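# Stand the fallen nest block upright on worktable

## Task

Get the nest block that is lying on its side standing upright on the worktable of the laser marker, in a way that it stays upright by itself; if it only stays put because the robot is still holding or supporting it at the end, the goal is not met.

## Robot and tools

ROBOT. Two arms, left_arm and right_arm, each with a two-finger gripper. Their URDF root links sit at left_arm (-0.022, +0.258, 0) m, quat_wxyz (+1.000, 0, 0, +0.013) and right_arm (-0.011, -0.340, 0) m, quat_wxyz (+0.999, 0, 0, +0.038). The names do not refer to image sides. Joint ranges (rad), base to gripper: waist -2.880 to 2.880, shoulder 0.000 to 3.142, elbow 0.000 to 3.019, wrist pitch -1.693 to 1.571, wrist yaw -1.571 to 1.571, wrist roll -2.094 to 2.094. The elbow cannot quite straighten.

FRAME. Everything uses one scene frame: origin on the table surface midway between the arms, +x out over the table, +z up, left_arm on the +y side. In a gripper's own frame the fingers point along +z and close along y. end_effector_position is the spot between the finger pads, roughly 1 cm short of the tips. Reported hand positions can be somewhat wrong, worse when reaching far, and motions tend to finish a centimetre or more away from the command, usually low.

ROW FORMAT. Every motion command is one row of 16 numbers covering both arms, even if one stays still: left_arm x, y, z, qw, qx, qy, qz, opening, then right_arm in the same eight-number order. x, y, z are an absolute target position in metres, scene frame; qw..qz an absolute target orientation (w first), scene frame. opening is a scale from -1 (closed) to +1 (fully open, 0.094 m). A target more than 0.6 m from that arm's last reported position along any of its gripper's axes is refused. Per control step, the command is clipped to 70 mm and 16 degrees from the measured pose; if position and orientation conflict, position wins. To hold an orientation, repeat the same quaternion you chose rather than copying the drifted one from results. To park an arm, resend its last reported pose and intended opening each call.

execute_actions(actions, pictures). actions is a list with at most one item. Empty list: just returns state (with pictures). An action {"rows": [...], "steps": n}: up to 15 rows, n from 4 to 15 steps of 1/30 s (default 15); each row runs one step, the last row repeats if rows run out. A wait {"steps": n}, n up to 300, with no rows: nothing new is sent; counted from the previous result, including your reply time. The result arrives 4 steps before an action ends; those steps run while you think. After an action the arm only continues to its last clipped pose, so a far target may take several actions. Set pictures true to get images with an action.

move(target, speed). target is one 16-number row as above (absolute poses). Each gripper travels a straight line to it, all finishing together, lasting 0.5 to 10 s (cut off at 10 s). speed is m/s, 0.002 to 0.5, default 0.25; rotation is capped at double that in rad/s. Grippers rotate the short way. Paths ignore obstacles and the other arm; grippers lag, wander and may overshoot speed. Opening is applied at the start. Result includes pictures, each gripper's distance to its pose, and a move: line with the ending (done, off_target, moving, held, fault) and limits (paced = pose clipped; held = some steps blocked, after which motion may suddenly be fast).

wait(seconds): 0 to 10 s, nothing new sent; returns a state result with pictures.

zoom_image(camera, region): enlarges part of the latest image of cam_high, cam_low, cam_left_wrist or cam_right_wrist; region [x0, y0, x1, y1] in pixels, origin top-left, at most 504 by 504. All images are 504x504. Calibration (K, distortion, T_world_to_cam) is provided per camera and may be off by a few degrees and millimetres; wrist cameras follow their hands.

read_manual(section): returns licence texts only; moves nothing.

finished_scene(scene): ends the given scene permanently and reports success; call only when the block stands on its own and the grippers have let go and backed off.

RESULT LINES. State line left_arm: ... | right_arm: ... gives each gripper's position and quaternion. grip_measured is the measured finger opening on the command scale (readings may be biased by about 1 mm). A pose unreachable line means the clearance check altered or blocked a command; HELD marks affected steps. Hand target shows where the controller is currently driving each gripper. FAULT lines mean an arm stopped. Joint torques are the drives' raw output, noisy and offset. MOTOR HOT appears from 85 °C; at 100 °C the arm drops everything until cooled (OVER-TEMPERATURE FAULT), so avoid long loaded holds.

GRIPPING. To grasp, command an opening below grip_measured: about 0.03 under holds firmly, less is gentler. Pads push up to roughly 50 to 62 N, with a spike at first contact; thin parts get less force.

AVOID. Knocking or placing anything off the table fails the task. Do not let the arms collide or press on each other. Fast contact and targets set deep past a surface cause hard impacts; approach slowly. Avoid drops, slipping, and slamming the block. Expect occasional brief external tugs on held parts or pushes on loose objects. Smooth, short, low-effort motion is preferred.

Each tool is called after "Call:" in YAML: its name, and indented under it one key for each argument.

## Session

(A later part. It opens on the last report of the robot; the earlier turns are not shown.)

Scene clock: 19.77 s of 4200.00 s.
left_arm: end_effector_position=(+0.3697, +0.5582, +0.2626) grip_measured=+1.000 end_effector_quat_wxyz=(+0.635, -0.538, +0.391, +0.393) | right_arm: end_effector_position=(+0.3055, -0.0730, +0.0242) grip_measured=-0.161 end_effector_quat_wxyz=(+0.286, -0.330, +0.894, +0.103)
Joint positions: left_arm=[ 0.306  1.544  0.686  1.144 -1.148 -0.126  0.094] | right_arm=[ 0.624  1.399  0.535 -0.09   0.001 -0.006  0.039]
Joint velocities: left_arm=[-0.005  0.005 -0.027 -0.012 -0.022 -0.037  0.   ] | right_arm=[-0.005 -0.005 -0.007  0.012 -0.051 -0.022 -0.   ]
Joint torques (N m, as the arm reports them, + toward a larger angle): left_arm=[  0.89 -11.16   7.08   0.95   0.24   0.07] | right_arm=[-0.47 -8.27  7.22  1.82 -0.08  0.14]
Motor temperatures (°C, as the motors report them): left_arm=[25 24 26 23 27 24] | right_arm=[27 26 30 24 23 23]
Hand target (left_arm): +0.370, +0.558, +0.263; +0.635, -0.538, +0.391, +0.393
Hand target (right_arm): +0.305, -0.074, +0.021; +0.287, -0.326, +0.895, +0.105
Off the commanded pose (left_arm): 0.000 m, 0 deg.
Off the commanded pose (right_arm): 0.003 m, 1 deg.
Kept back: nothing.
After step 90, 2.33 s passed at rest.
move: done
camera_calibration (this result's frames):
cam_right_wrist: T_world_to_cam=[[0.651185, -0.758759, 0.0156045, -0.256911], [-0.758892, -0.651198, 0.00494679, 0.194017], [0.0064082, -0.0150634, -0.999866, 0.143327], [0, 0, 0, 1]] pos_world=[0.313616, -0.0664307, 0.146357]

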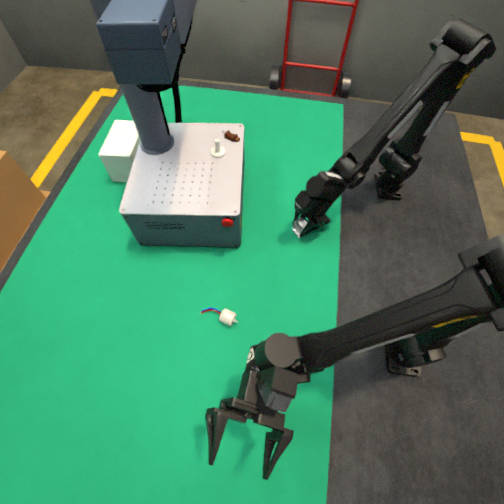

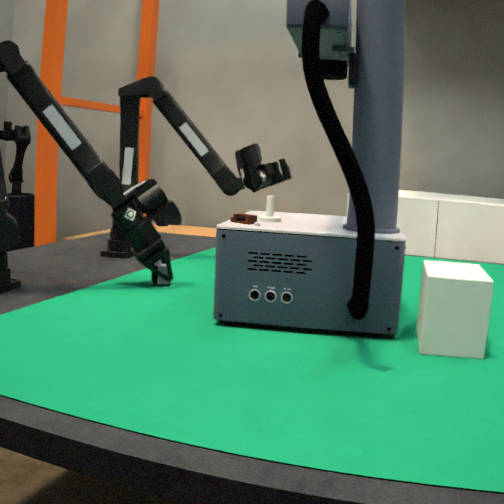

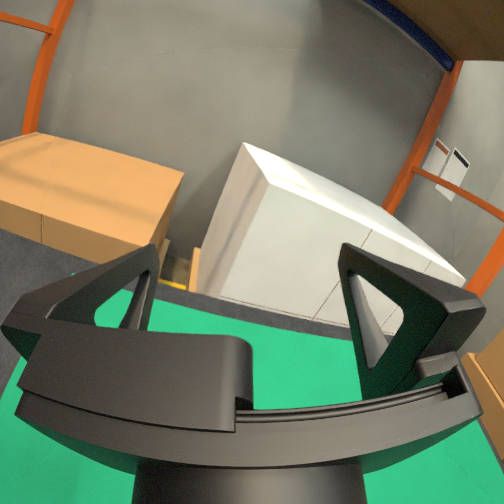

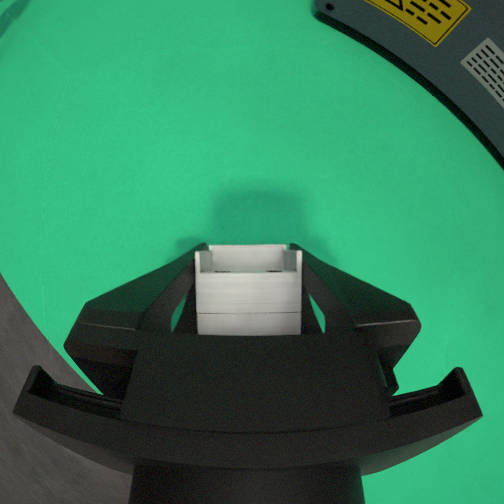

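Call:
execute_actions:
  actions:
    - {"rows":[[0.3697,0.5582,0.2626,0.635,-0.538,0.391,0.393,1,0.305,-0.074,0.017,0.287,-0.326,0.895,0.105,-0.21]],"steps":10}

Call:
execute_actions:
  actions:
    - {"rows":[[0.3697,0.5582,0.2626,0.635,-0.538,0.391,0.393,1,0.305,-0.074,0.035,0.287,-0.326,0.895,0.105,0.3]],"steps":10}

Call:
move:
  target: [0.3697,0.5582,0.2626,0.635,-0.538,0.391,0.393,1,0.325,-0.057,0.045,-0.203,-0.334,0.917,-0.074,0.3]

Scene clock: 20.10 s of 4200.00 s.
left_arm: end_effector_position=(+0.3697, +0.5582, +0.2626) grip_measured=+1.000 end_effector_quat_wxyz=(+0.635, -0.538, +0.391, +0.393) | right_arm: end_effector_position=(+0.3069, -0.0719, +0.0228) grip_measured=-0.161 end_effector_quat_wxyz=(+0.288, -0.329, +0.893, +0.104)
Joint positions: left_arm=[ 0.306  1.544  0.686  1.144 -1.148 -0.126  0.094] | right_arm=[ 0.624  1.407  0.534 -0.075  0.001 -0.006  0.039]
Joint velocities: left_arm=[-0.015 -0.005 -0.007 -0.002 -0.037 -0.037  0.   ] | right_arm=[ 0.005  0.005 -0.007  0.007  0.081  0.022 -0.   ]
Joint torques (N m, as the arm reports them, + toward a larger angle): left_arm=[  0.69 -11.43   7.05   1.11   0.25   0.07] | right_arm=[-0.46 -8.56  6.8   2.14 -0.08  0.15]
Motor temperatures (°C, as the motors report them): left_arm=[25 24 26 23 27 24] | right_arm=[27 26 30 24 23 23]
Steps of this call (steps 1 to 4: nothing new was sent; steps 5 to 10: the first 6 steps of this action). Readings (end_effector_position):
5: left_arm (+0.3697, +0.5582, +0.2626) | right_arm (+0.3058, -0.0728, +0.0241)
6: left_arm (+0.3697, +0.5582, +0.2626) | right_arm (+0.3063, -0.0723, +0.0242)
8: left_arm (+0.3697, +0.5582, +0.2626) | right_arm (+0.3069, -0.0719, +0.0236)
10: the state above

Scene clock: 20.43 s of 4200.00 s.
left_arm: end_effector_position=(+0.3697, +0.5582, +0.2626) grip_measured=+1.000 end_effector_quat_wxyz=(+0.635, -0.538, +0.391, +0.393) | right_arm: end_effector_position=(+0.3039, -0.0744, +0.0317) grip_measured=+0.297 end_effector_quat_wxyz=(+0.287, -0.330, +0.893, +0.104)
Joint positions: left_arm=[ 0.306  1.544  0.686  1.144 -1.148 -0.126  0.094] | right_arm=[ 0.624  1.37   0.534 -0.114  0.001 -0.006  0.061]
Joint velocities: left_arm=[-0.005  0.005  0.002 -0.002  0.051  0.007  0.   ] | right_arm=[-0.005 -0.142 -0.022 -0.046  0.022  0.022  0.   ]
Joint torques (N m, as the arm reports them, + toward a larger angle): left_arm=[  0.55 -11.38   6.96   1.     0.25   0.05] | right_arm=[-0.44 -8.16  8.78  0.9  -0.09  0.15]
Motor temperatures (°C, as the motors report them): left_arm=[25 24 26 23 27 24] | right_arm=[27 26 30 24 23 23]
Off your previous action's commanded pose (left_arm): 0.000 m, 0 deg at its last step (step 4 of this call).
Off your previous action's commanded pose (right_arm): 0.006 m, 0 deg at its last step (step 4 of this call).
Steps of this call (steps 1 to 4: the last 4 steps of your previous action; steps 5 to 10: the first 6 steps of this action). Readings (end_effector_position):
5: left_arm (+0.3697, +0.5582, +0.2626) | right_arm (+0.3059, -0.0727, +0.0222)
6: left_arm (+0.3697, +0.5582, +0.2626) | right_arm (+0.3046, -0.0738, +0.0232)
8: left_arm (+0.3697, +0.5582, +0.2626) | right_arm (+0.3034, -0.0748, +0.0272)
10: the state above

Scene clock: 23.23 s of 4200.00 s.
left_arm: end_effector_position=(+0.3697, +0.5582, +0.2626) grip_measured=+1.000 end_effector_quat_wxyz=(+0.635, -0.538, +0.391, +0.393) | right_arm: end_effector_position=(+0.3123, -0.0673, +0.0404) grip_measured=+0.298 end_effector_quat_wxyz=(-0.211, -0.338, +0.914, -0.077)
Joint positions: left_arm=[ 0.306  1.544  0.686  1.144 -1.148 -0.126  0.094] | right_arm=[ 0.624  1.901  1.333 -1.456  0.001 -0.006  0.061]
Joint velocities: left_arm=[ 0.005 -0.005 -0.012  0.002  0.037  0.066  0.   ] | right_arm=[ 0.005  0.015 -0.002 -0.022 -0.022 -0.095 -0.   ]
Joint torques (N m, as the arm reports them, + toward a larger angle): left_arm=[  0.66 -10.75   6.99   1.1    0.27   0.07] | right_arm=[ -0.51 -14.79  11.93  -1.26  -0.09   0.14]
Motor temperatures (°C, as the motors report them): left_arm=[25 24 26 23 27 24] | right_arm=[27 26 30 24 23 23]
Hand target (left_arm): +0.370, +0.558, +0.263; +0.635, -0.538, +0.391, +0.393
Hand target (right_arm): +0.324, -0.058, +0.045; -0.203, -0.334, +0.917, -0.074
Off your previous action's commanded pose (left_arm): 0.000 m, 0 deg at its last step (step 4 of this call).
Off your previous action's commanded pose (right_arm): 0.002 m, 1 deg at its last step (step 4 of this call).
Off the commanded pose (left_arm): 0.000 m, 0 deg.
Off the commanded pose (right_arm): 0.017 m, 1 deg.
Kept back: nothing.
move: off_target (right_arm)
camera_calibration (this result's frames):
cam_right_wrist: T_world_to_cam=[[0.658421, -0.75265, 0.000379763, -0.258471], [-0.358581, -0.313244, 0.879373, 0.0652314], [-0.661742, -0.579134, -0.476132, 0.309193], [0, 0, 0, 1]] pos_world=[0.398179, 0.00495959, 0.0899524]

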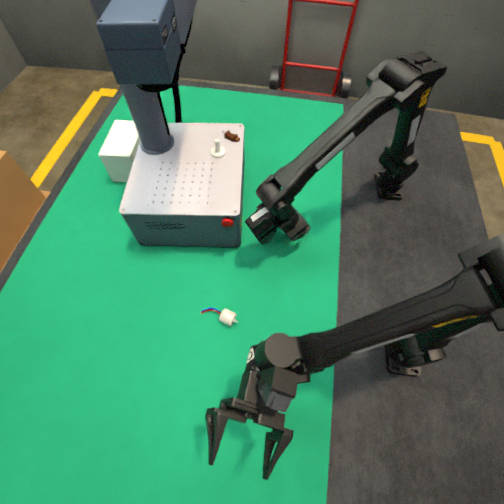

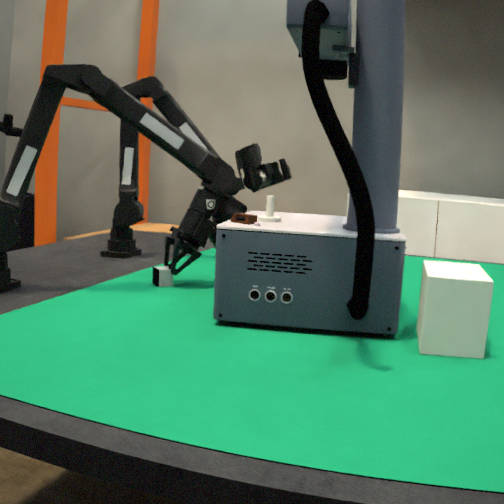

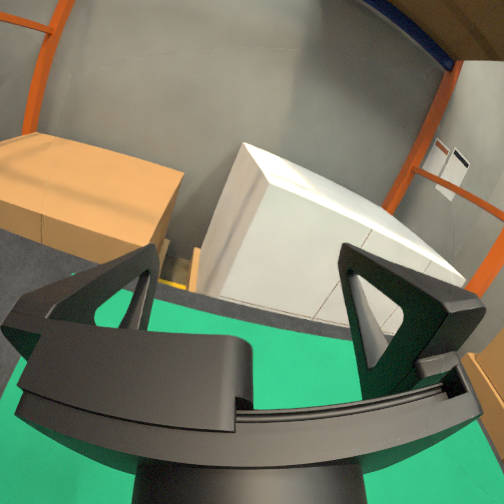

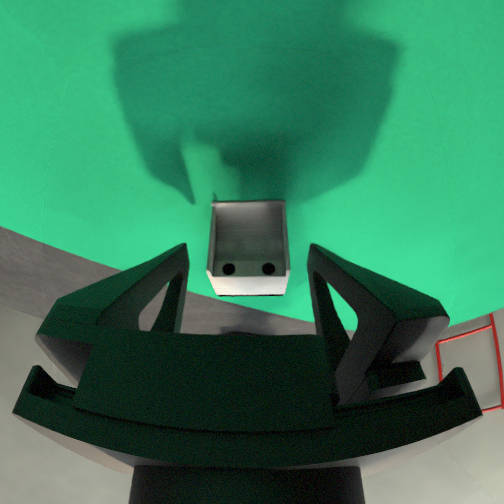

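Call:
move:
  target: [0.3697,0.5582,0.2626,0.635,-0.538,0.391,0.393,1,0.298,-0.08,0.021,-0.203,-0.334,0.917,-0.074,0.3]
  speed: 0.06

Call:
execute_actions:
  actions:
    - {"rows":[[0.3697,0.5582,0.2626,0.635,-0.538,0.391,0.393,1,0.298,-0.08,0.021,-0.203,-0.334,0.917,-0.074,-0.21]],"steps":12}
  pictures: true

Scene clock: 24.20 s of 4200.00 s.
left_arm: end_effector_position=(+0.3697, +0.5582, +0.2626) grip_measured=+1.000 end_effector_quat_wxyz=(+0.635, -0.538, +0.391, +0.393) | right_arm: end_effector_position=(+0.2993, -0.0783, +0.0201) grip_measured=+0.298 end_effector_quat_wxyz=(-0.207, -0.338, +0.915, -0.076)
Joint positions: left_arm=[ 0.306  1.544  0.686  1.144 -1.148 -0.126  0.094] | right_arm=[ 0.624  1.889  1.252 -1.379  0.001 -0.006  0.061]
Joint velocities: left_arm=[ 0.005 -0.024 -0.007  0.002  0.037 -0.066  0.   ] | right_arm=[-0.005 -0.024 -0.007  0.027 -0.066  0.066 -0.001]
Joint torques (N m, as the arm reports them, + toward a larger angle): left_arm=[  1.02 -11.04   7.01   0.95   0.24   0.06] | right_arm=[ -0.45 -16.87   6.49  -0.2   -0.09   0.15]
Motor temperatures (°C, as the motors report them): left_arm=[25 24 26 23 27 24] | right_arm=[27 26 30 24 23 23]
Hand target (left_arm): +0.370, +0.558, +0.263; +0.635, -0.538, +0.391, +0.393
Hand target (right_arm): +0.298, -0.080, +0.021; -0.203, -0.334, +0.917, -0.074
Off the commanded pose (left_arm): 0.000 m, 0 deg.
Off the commanded pose (right_arm): 0.002 m, 1 deg.
Kept back: nothing.
move: done
camera_calibration (this result's frames):
cam_right_wrist: T_world_to_cam=[[0.658418, -0.752653, 0.000520617, -0.258165], [-0.363952, -0.317779, 0.875532, 0.0762741], [-0.658806, -0.576655, -0.483161, 0.283989], [0, 0, 0, 1]] pos_world=[0.384834, -0.00630662, 0.0705664]

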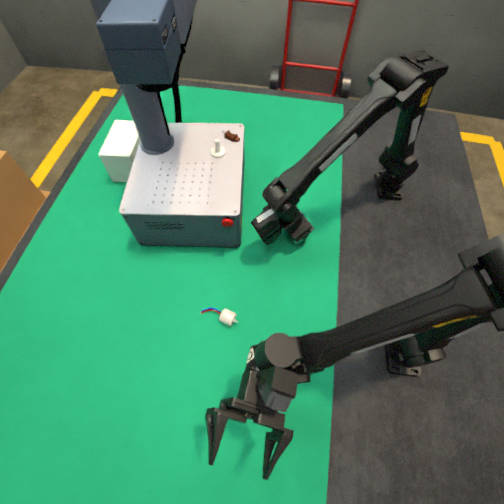

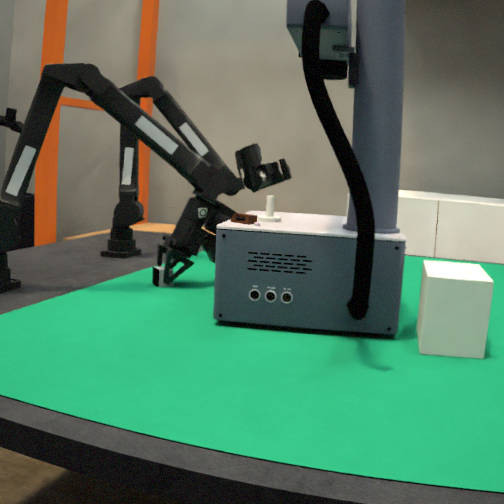

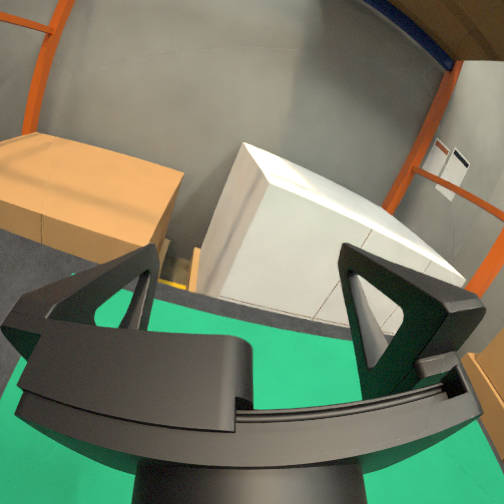

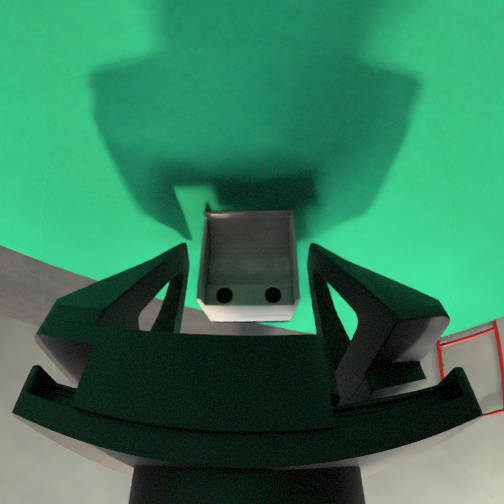

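Scene clock: 24.47 s of 4200.00 s.
left_arm: end_effector_position=(+0.3697, +0.5582, +0.2626) grip_measured=+1.000 end_effector_quat_wxyz=(+0.635, -0.538, +0.391, +0.393) | right_arm: end_effector_position=(+0.2997, -0.0782, +0.0206) grip_measured=-0.159 end_effector_quat_wxyz=(-0.206, -0.338, +0.915, -0.076)
Joint positions: left_arm=[ 0.306  1.544  0.686  1.144 -1.148 -0.126  0.094] | right_arm=[ 0.624  1.887  1.252 -1.378  0.002 -0.006  0.039]
Joint velocities: left_arm=[-0.015 -0.005 -0.007 -0.012 -0.007 -0.037  0.   ] | right_arm=[-0.015 -0.005 -0.002 -0.002 -0.066 -0.007  0.001]
Joint torques (N m, as the arm reports them, + toward a larger angle): left_arm=[  0.85 -11.2    7.     0.82   0.27   0.07] | right_arm=[ -0.5  -17.55   6.51  -0.38  -0.13   0.15]
Motor temperatures (°C, as the motors report them): left_arm=[25 24 26 23 27 24] | right_arm=[27 26 30 24 23 23]
Steps of this call (steps 1 to 8: the first 8 steps of this action). Readings (end_effector_position):
1: left_arm (+0.3697, +0.5582, +0.2626) | right_arm (+0.2993, -0.0783, +0.0203)
2: left_arm (+0.3697, +0.5582, +0.2626) | right_arm (+0.2994, -0.0783, +0.0206)
4: left_arm (+0.3697, +0.5582, +0.2626) | right_arm (+0.2997, -0.0782, +0.0206)
8: the state above
camera_calibration (this result's frames):
cam_right_wrist: T_world_to_cam=[[0.658525, -0.752557, 0.00176501, -0.25842], [-0.366367, -0.318539, 0.874247, 0.0767594], [-0.657359, -0.57636, -0.485478, 0.284218], [0, 0, 0, 1]] pos_world=[0.385131, -0.00621284, 0.071331]

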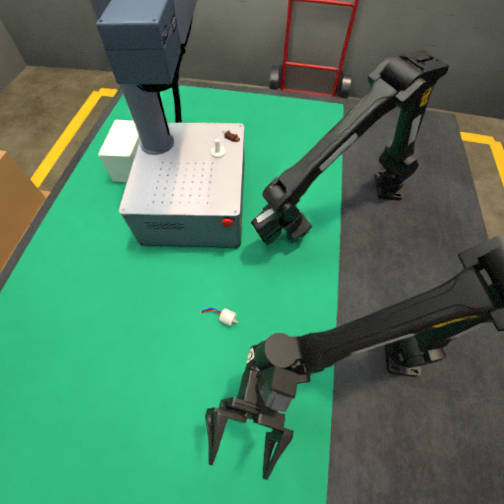

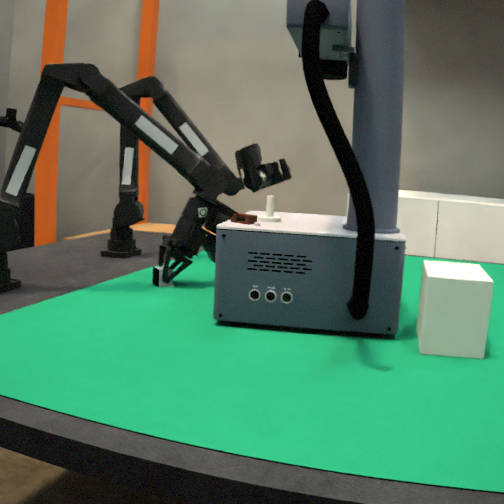

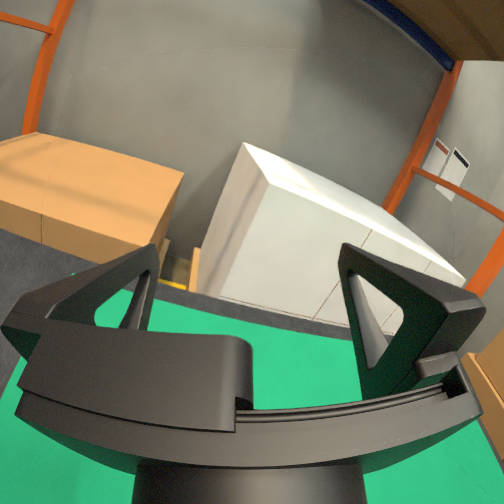

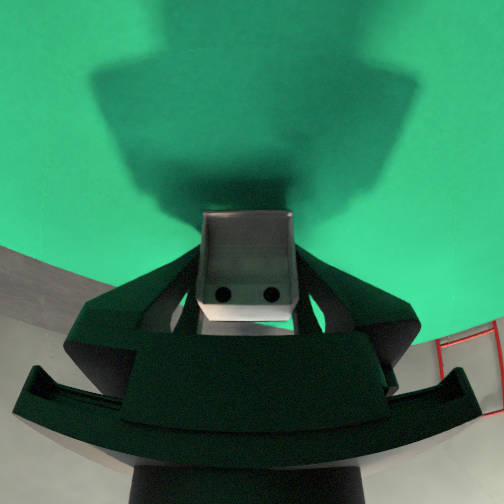

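Call:
move:
  target: [0.3697,0.5582,0.2626,0.635,-0.538,0.391,0.393,1,0.4,-0.07,0.31,0.37,-0.2,0.9,0.09,-0.21]
  speed: 0.4

Call:
move:
  target: [0.3697,0.5582,0.2626,0.635,-0.538,0.391,0.393,1,0.645,-0.055,0.27,0.535,-0.073,0.84,0.047,-0.21]

Call:
move:
  target: [0.3697,0.5582,0.2626,0.635,-0.538,0.391,0.393,1,0.625,-0.06,0.208,0.535,-0.073,0.84,0.047,-0.21]
  speed: 0.04

Call:
zoom_image:
  camera: "cam_low"
  region: [220, 170, 340, 250]

Scene clock: 26.93 s of 4200.00 s.
left_arm: end_effector_position=(+0.3697, +0.5582, +0.2626) grip_measured=+1.000 end_effector_quat_wxyz=(+0.635, -0.538, +0.391, +0.393) | right_arm: end_effector_position=(+0.3988, -0.0676, +0.3116) grip_measured=-0.159 end_effector_quat_wxyz=(+0.365, -0.209, +0.903, +0.089)
Joint positions: left_arm=[ 0.306  1.544  0.686  1.144 -1.148 -0.126  0.094] | right_arm=[ 0.548  1.182  1.134 -0.759  0.11   0.125  0.04 ]
Joint velocities: left_arm=[-0.015  0.005 -0.007 -0.007 -0.081  0.037  0.   ] | right_arm=[-0.005 -0.005  0.002 -0.017 -0.007 -0.037 -0.001]
Joint torques (N m, as the arm reports them, + toward a larger angle): left_arm=[  0.74 -11.55   7.05   1.01   0.23   0.09] | right_arm=[-0.9  -9.6  10.59  2.21  0.2   0.19]
Motor temperatures (°C, as the motors report them): left_arm=[25 24 26 23 27 24] | right_arm=[27 26 30 24 23 23]
Hand target (left_arm): +0.370, +0.558, +0.263; +0.635, -0.538, +0.391, +0.393
Hand target (right_arm): +0.401, -0.070, +0.311; +0.371, -0.200, +0.902, +0.090
Off your previous action's commanded pose (left_arm): 0.000 m, 0 deg at its last step (step 4 of this call).
Off your previous action's commanded pose (right_arm): 0.003 m, 1 deg at its last step (step 4 of this call).
Off the commanded pose (left_arm): 0.000 m, 0 deg.
Off the commanded pose (right_arm): 0.003 m, 1 deg.
Kept back: nothing.
move: done
camera_calibration (this result's frames):
cam_right_wrist: T_world_to_cam=[[0.444722, -0.895659, 0.00409365, -0.241299], [-0.885576, -0.44039, -0.14769, 0.379274], [0.134082, 0.0620555, -0.989025, 0.381134], [0, 0, 0, 1]] pos_world=[0.392084, -0.0727446, 0.433954]

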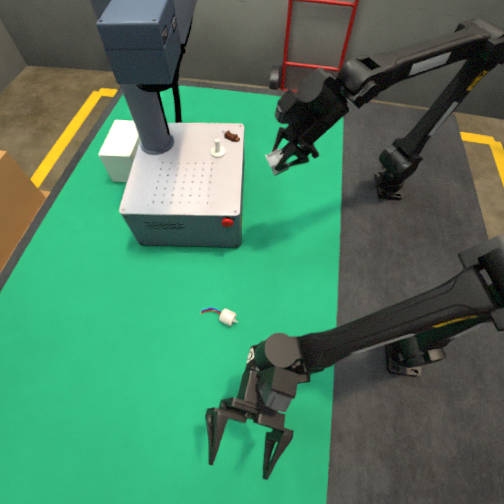

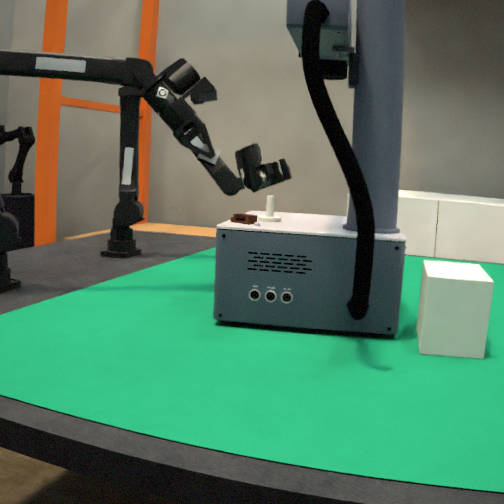

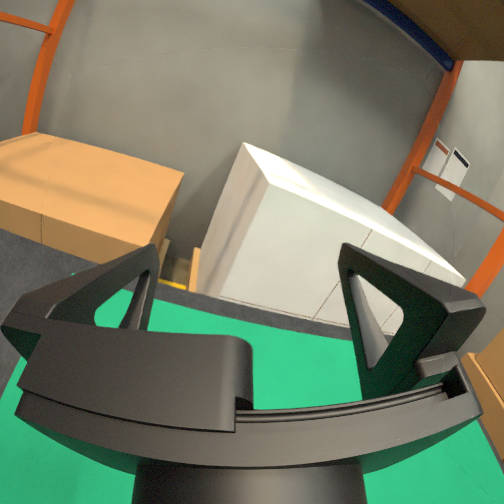

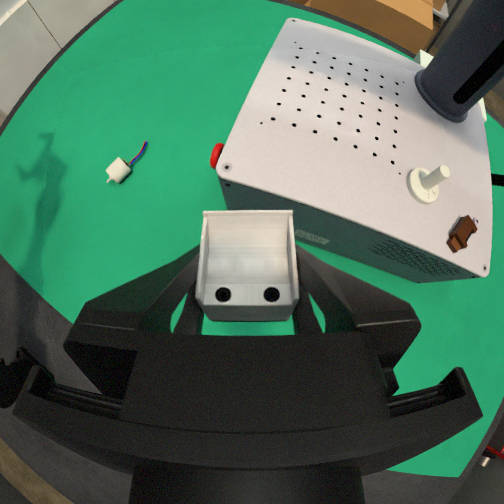

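Scene clock: 28.40 s of 4200.00 s.
left_arm: end_effector_position=(+0.3697, +0.5582, +0.2626) grip_measured=+1.000 end_effector_quat_wxyz=(+0.635, -0.538, +0.391, +0.393) | right_arm: end_effector_position=(+0.6234, -0.0664, +0.2240) grip_measured=-0.159 end_effector_quat_wxyz=(+0.499, -0.086, +0.862, +0.034)
Joint positions: left_arm=[ 0.306  1.544  0.686  1.144 -1.148 -0.126  0.094] | right_arm=[ 0.395  1.687  1.283 -0.14   0.263  0.125  0.04 ]
Joint velocities: left_arm=[-0.024  0.005  0.002  0.002 -0.022  0.007  0.   ] | right_arm=[ 0.005 -0.005  0.002  0.007 -0.022  0.037 -0.001]
Joint torques (N m, as the arm reports them, + toward a larger angle): left_arm=[  0.97 -11.1    6.98   0.86   0.24   0.05] | right_arm=[ -0.59 -17.61  17.28   2.71   0.23   0.13]
Motor temperatures (°C, as the motors report them): left_arm=[25 24 26 23 27 24] | right_arm=[27 26 31 24 23 23]
Hand target (left_arm): +0.370, +0.558, +0.263; +0.635, -0.538, +0.391, +0.393
Hand target (right_arm): +0.642, -0.059, +0.268; +0.535, -0.073, +0.841, +0.048
Off the commanded pose (left_arm): 0.000 m, 0 deg.
Off the commanded pose (right_arm): 0.052 m, 5 deg.
Kept back: nothing.
move: off_target (right_arm)
camera_calibration (this result's frames):
cam_right_wrist: T_world_to_cam=[[0.180287, -0.982857, 0.0385787, -0.188518], [-0.893412, -0.180036, -0.411585, 0.647061], [0.411475, 0.0397369, -0.910554, 0.0722692], [0, 0, 0, 1]] pos_world=[0.582342, -0.0716641, 0.339398]

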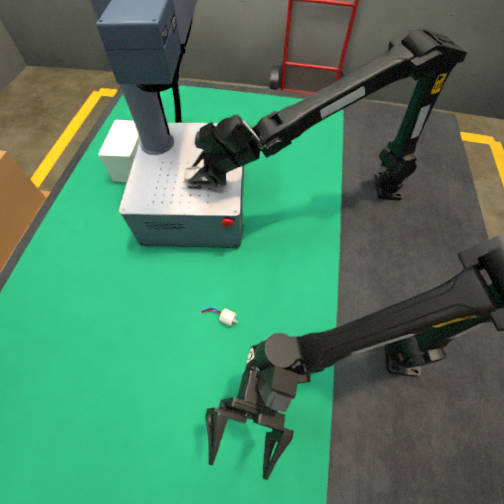

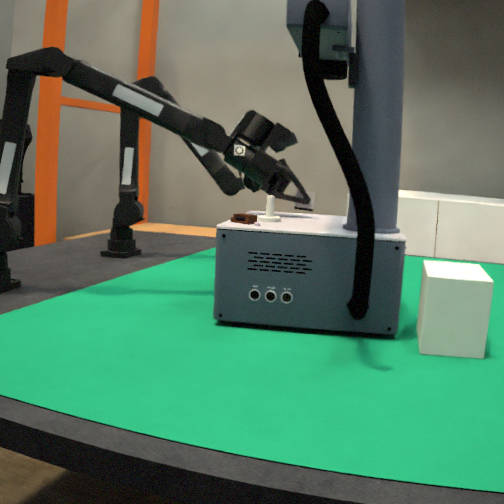

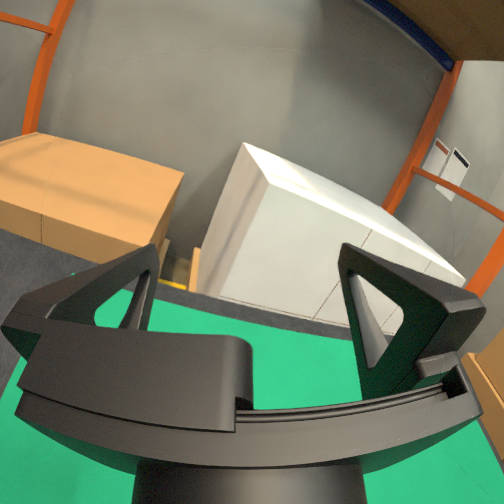

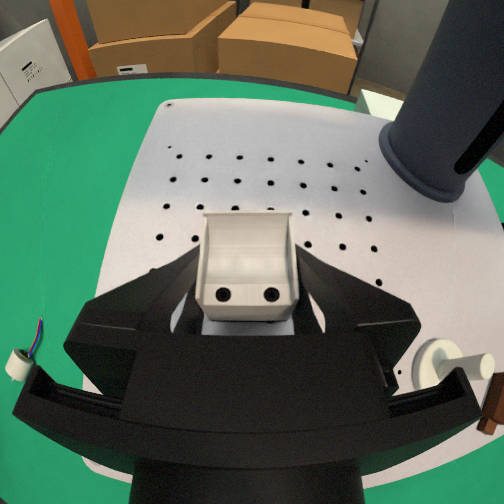

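Scene clock: 29.90 s of 4200.00 s.
left_arm: end_effector_position=(+0.3697, +0.5582, +0.2626) grip_measured=+1.000 end_effector_quat_wxyz=(+0.635, -0.538, +0.391, +0.393) | right_arm: end_effector_position=(+0.6262, -0.0641, +0.2163) grip_measured=-0.159 end_effector_quat_wxyz=(+0.534, -0.075, +0.841, +0.044)
Joint positions: left_arm=[ 0.306  1.544  0.686  1.144 -1.148 -0.126  0.094] | right_arm=[0.399 1.702 1.226 0.018 0.275 0.125 0.04 ]
Joint velocities: left_arm=[-0.015 -0.015  0.002  0.002  0.007  0.051  0.   ] | right_arm=[-0.005 -0.015  0.012 -0.002 -0.066  0.051  0.   ]
Joint torques (N m, as the arm reports them, + toward a larger angle): left_arm=[  0.54 -11.5    6.87   0.87   0.27   0.05] | right_arm=[  0.38 -15.5    9.81   2.61   0.24   0.17]
Motor temperatures (°C, as the motors report them): left_arm=[25 24 26 23 27 24] | right_arm=[27 26 31 24 23 23]
Hand target (left_arm): +0.370, +0.558, +0.263; +0.635, -0.538, +0.391, +0.393
Hand target (right_arm): +0.625, -0.060, +0.208; +0.535, -0.073, +0.840, +0.047
Off the commanded pose (left_arm): 0.000 m, 0 deg.
Off the commanded pose (right_arm): 0.009 m, 0 deg.
Kept back: nothing.
move: done
camera_calibration (this result's frames):
cam_right_wrist: T_world_to_cam=[[0.171233, -0.985052, 0.0187779, -0.176626], [-0.858347, -0.15851, -0.48797, 0.6427], [0.483652, 0.0674384, -0.872658, 0.0124507], [0, 0, 0, 1]] pos_world=[0.575882, -0.0729515, 0.3278]

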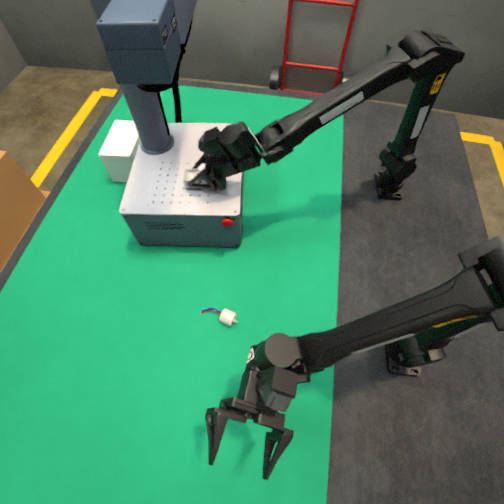

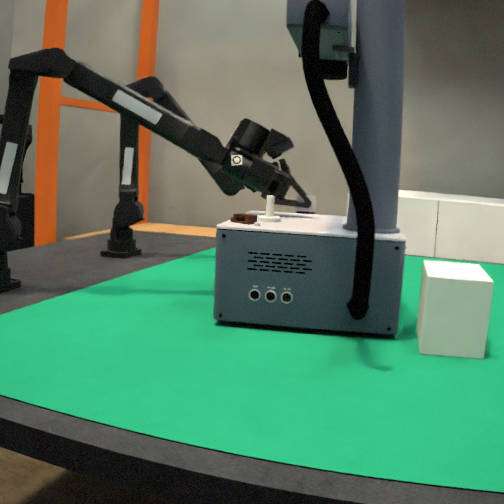

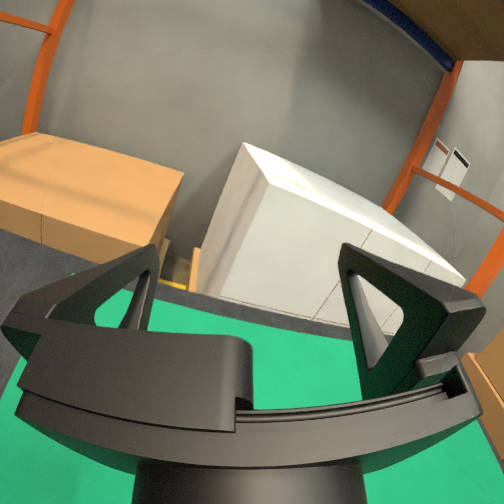

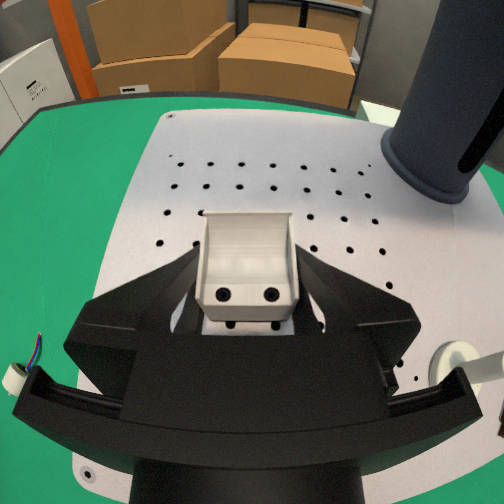

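Region (220, 170, 340, 250) of cam_low's 504x504 image, scaled by 4.200, with more detail than that image has.

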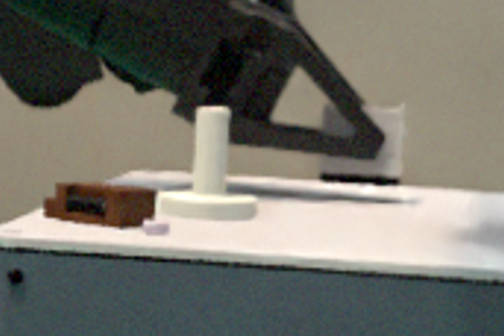

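Call:
move:
  target: [0.3697,0.5582,0.2626,0.635,-0.538,0.391,0.393,1,0.625,-0.062,0.196,0.535,-0.073,0.84,0.047,-0.21]
  speed: 0.03

Call:
execute_actions:
  actions:
    - {"rows":[[0.3697,0.5582,0.2626,0.635,-0.538,0.391,0.393,1,0.625,-0.062,0.2,0.535,-0.073,0.84,0.047,0.3]],"steps":8}

Call:
move:
  target: [0.3697,0.5582,0.2626,0.635,-0.538,0.391,0.393,1,0.53,-0.08,0.27,0.535,-0.073,0.84,0.047,0.3]

Scene clock: 31.03 s of 4200.00 s.
left_arm: end_effector_position=(+0.3697, +0.5582, +0.2626) grip_measured=+1.000 end_effector_quat_wxyz=(+0.635, -0.538, +0.391, +0.393) | right_arm: end_effector_position=(+0.6257, -0.0644, +0.2084) grip_measured=-0.159 end_effector_quat_wxyz=(+0.537, -0.074, +0.839, +0.045)
Joint positions: left_arm=[ 0.306  1.544  0.686  1.144 -1.148 -0.126  0.094] | right_arm=[0.399 1.711 1.21  0.051 0.275 0.126 0.04 ]
Joint velocities: left_arm=[-0.005 -0.005 -0.007 -0.017 -0.066 -0.022  0.   ] | right_arm=[-0.005 -0.005  0.007 -0.002 -0.037 -0.051 -0.001]
Joint torques (N m, as the arm reports them, + toward a larger angle): left_arm=[  0.91 -11.74   6.97   1.06   0.23   0.07] | right_arm=[  0.2  -14.88   9.5    2.65   0.15   0.15]
Motor temperatures (°C, as the motors report them): left_arm=[25 24 26 23 27 24] | right_arm=[27 26 31 24 23 23]
Hand target (left_arm): +0.370, +0.558, +0.263; +0.635, -0.538, +0.391, +0.393
Hand target (right_arm): +0.625, -0.062, +0.196; +0.535, -0.073, +0.840, +0.047
Off the commanded pose (left_arm): 0.000 m, 0 deg.
Off the commanded pose (right_arm): 0.013 m, 0 deg.
Kept back: nothing.
move: off_target (right_arm)
camera_calibration (this result's frames):
cam_right_wrist: T_world_to_cam=[[0.170957, -0.985146, 0.0161479, -0.175912], [-0.855071, -0.156487, -0.494333, 0.63784], [0.489517, 0.070702, -0.869123, 0.00159641], [0, 0, 0, 1]] pos_world=[0.57469, -0.0735986, 0.319533]

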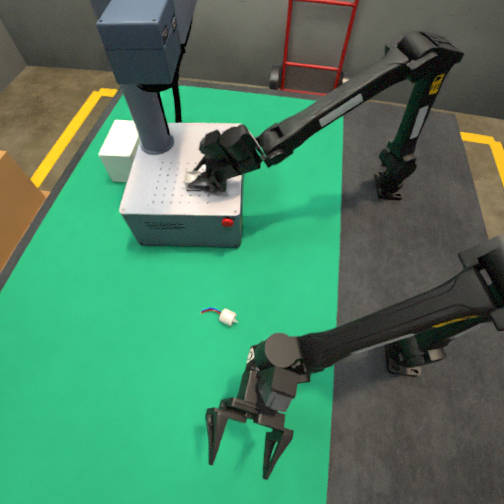

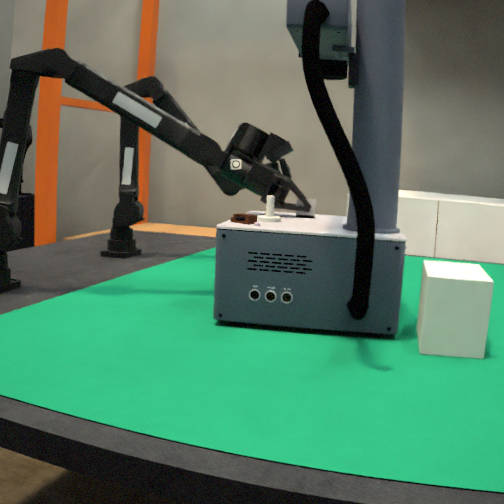

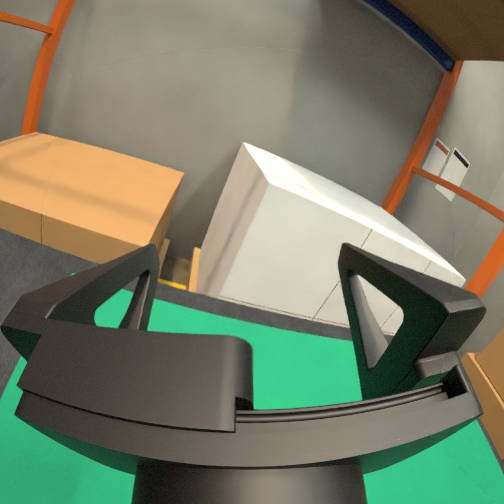

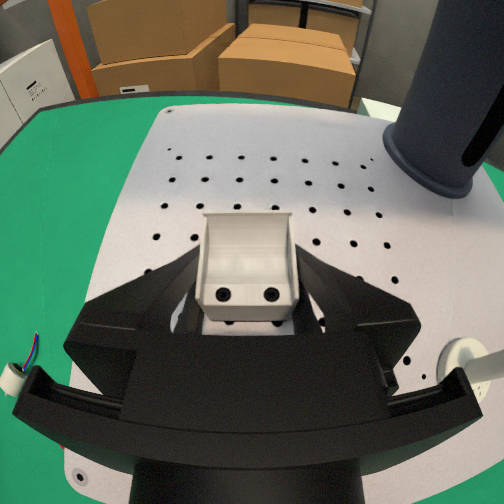

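Scene clock: 31.17 s of 4200.00 s.
left_arm: end_effector_position=(+0.3697, +0.5582, +0.2626) grip_measured=+1.000 end_effector_quat_wxyz=(+0.635, -0.538, +0.391, +0.393) | right_arm: end_effector_position=(+0.6257, -0.0644, +0.2084) grip_measured=+0.294 end_effector_quat_wxyz=(+0.537, -0.074, +0.839, +0.045)
Joint positions: left_arm=[ 0.306  1.544  0.686  1.144 -1.148 -0.126  0.094] | right_arm=[0.399 1.711 1.21  0.051 0.275 0.126 0.061]
Joint velocities: left_arm=[-0.005  0.005 -0.007 -0.007 -0.007  0.022  0.   ] | right_arm=[ 0.015  0.005  0.007 -0.012 -0.007  0.007  0.007]
Joint torques (N m, as the arm reports them, + toward a larger angle): left_arm=[  0.7  -10.89   7.01   0.96   0.24   0.09] | right_arm=[ -1.05 -15.56  10.13   2.35   0.11   0.15]
Motor temperatures (°C, as the motors report them): left_arm=[25 24 26 23 27 24] | right_arm=[27 26 31 24 23 23]
Steps of this call (steps 1 to 4: the first 4 steps of this action). Readings (end_effector_position):
1: left_arm (+0.3697, +0.5582, +0.2626) | right_arm (+0.6257, -0.0644, +0.2084)
2: left_arm (+0.3697, +0.5582, +0.2626) | right_arm (+0.6257, -0.0644, +0.2084)
4: the state above

Scene clock: 32.53 s of 4200.00 s.
left_arm: end_effector_position=(+0.3697, +0.5582, +0.2626) grip_measured=+1.000 end_effector_quat_wxyz=(+0.635, -0.538, +0.391, +0.393) | right_arm: end_effector_position=(+0.5314, -0.0777, +0.2925) grip_measured=+0.298 end_effector_quat_wxyz=(+0.551, -0.073, +0.830, +0.052)
Joint positions: left_arm=[ 0.306  1.544  0.686  1.144 -1.148 -0.126  0.094] | right_arm=[ 0.467  1.398  1.062 -0.086  0.332  0.152  0.061]
Joint velocities: left_arm=[ 0.005 -0.015  0.022  0.017  0.051 -0.037  0.   ] | right_arm=[-0.015 -0.005  0.002 -0.017 -0.022  0.007  0.001]
Joint torques (N m, as the arm reports them, + toward a larger angle): left_arm=[  1.   -11.48   6.86   0.96   0.27   0.07] | right_arm=[ -0.32 -11.     9.77   1.46   0.19   0.16]
Motor temperatures (°C, as the motors report them): left_arm=[25 24 26 23 27 24] | right_arm=[27 27 31 24 23 23]
Hand target (left_arm): +0.370, +0.558, +0.263; +0.635, -0.538, +0.391, +0.393
Hand target (right_arm): +0.530, -0.079, +0.272; +0.535, -0.073, +0.840, +0.047
Off your previous action's commanded pose (left_arm): 0.000 m, 0 deg at its last step (step 4 of this call).
Off your previous action's commanded pose (right_arm): 0.009 m, 0 deg at its last step (step 4 of this call).
Off the commanded pose (left_arm): 0.000 m, 0 deg.
Off the commanded pose (right_arm): 0.023 m, 2 deg.
Kept back: nothing.
move: off_target (right_arm)
camera_calibration (this result's frames):
cam_right_wrist: T_world_to_cam=[[0.176254, -0.984331, 0.00526791, -0.173852], [-0.837887, -0.152836, -0.52401, 0.59654], [0.516604, 0.0879449, -0.851696, 0.103654], [0, 0, 0, 1]] pos_world=[0.476927, -0.0890704, 0.401791]

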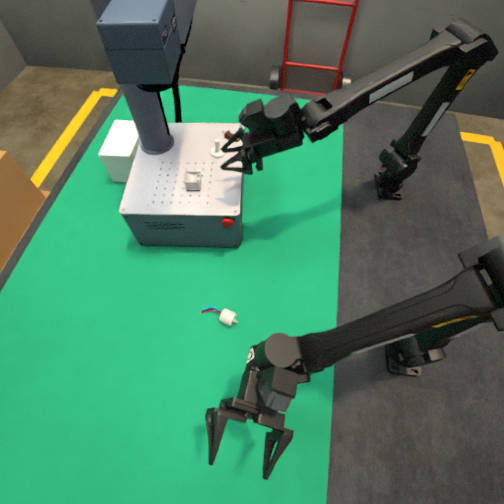

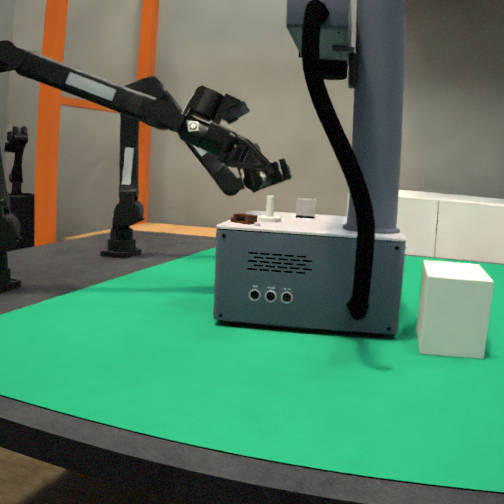

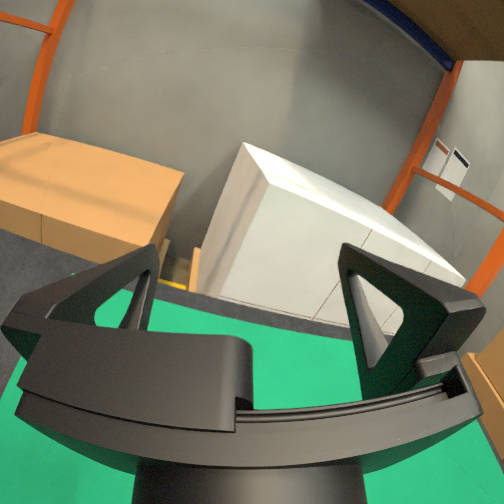

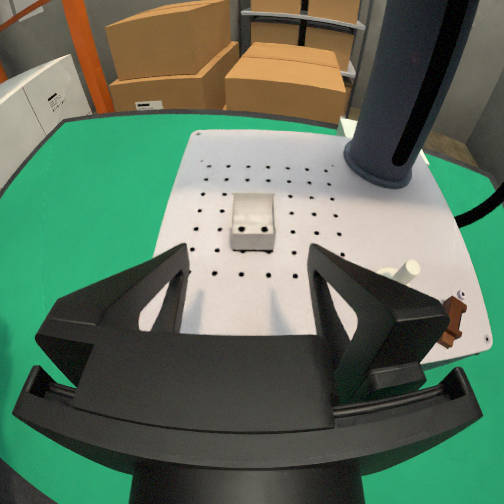

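Call:
finished_scene:
  scene: 1

The scene is finished: the task was done.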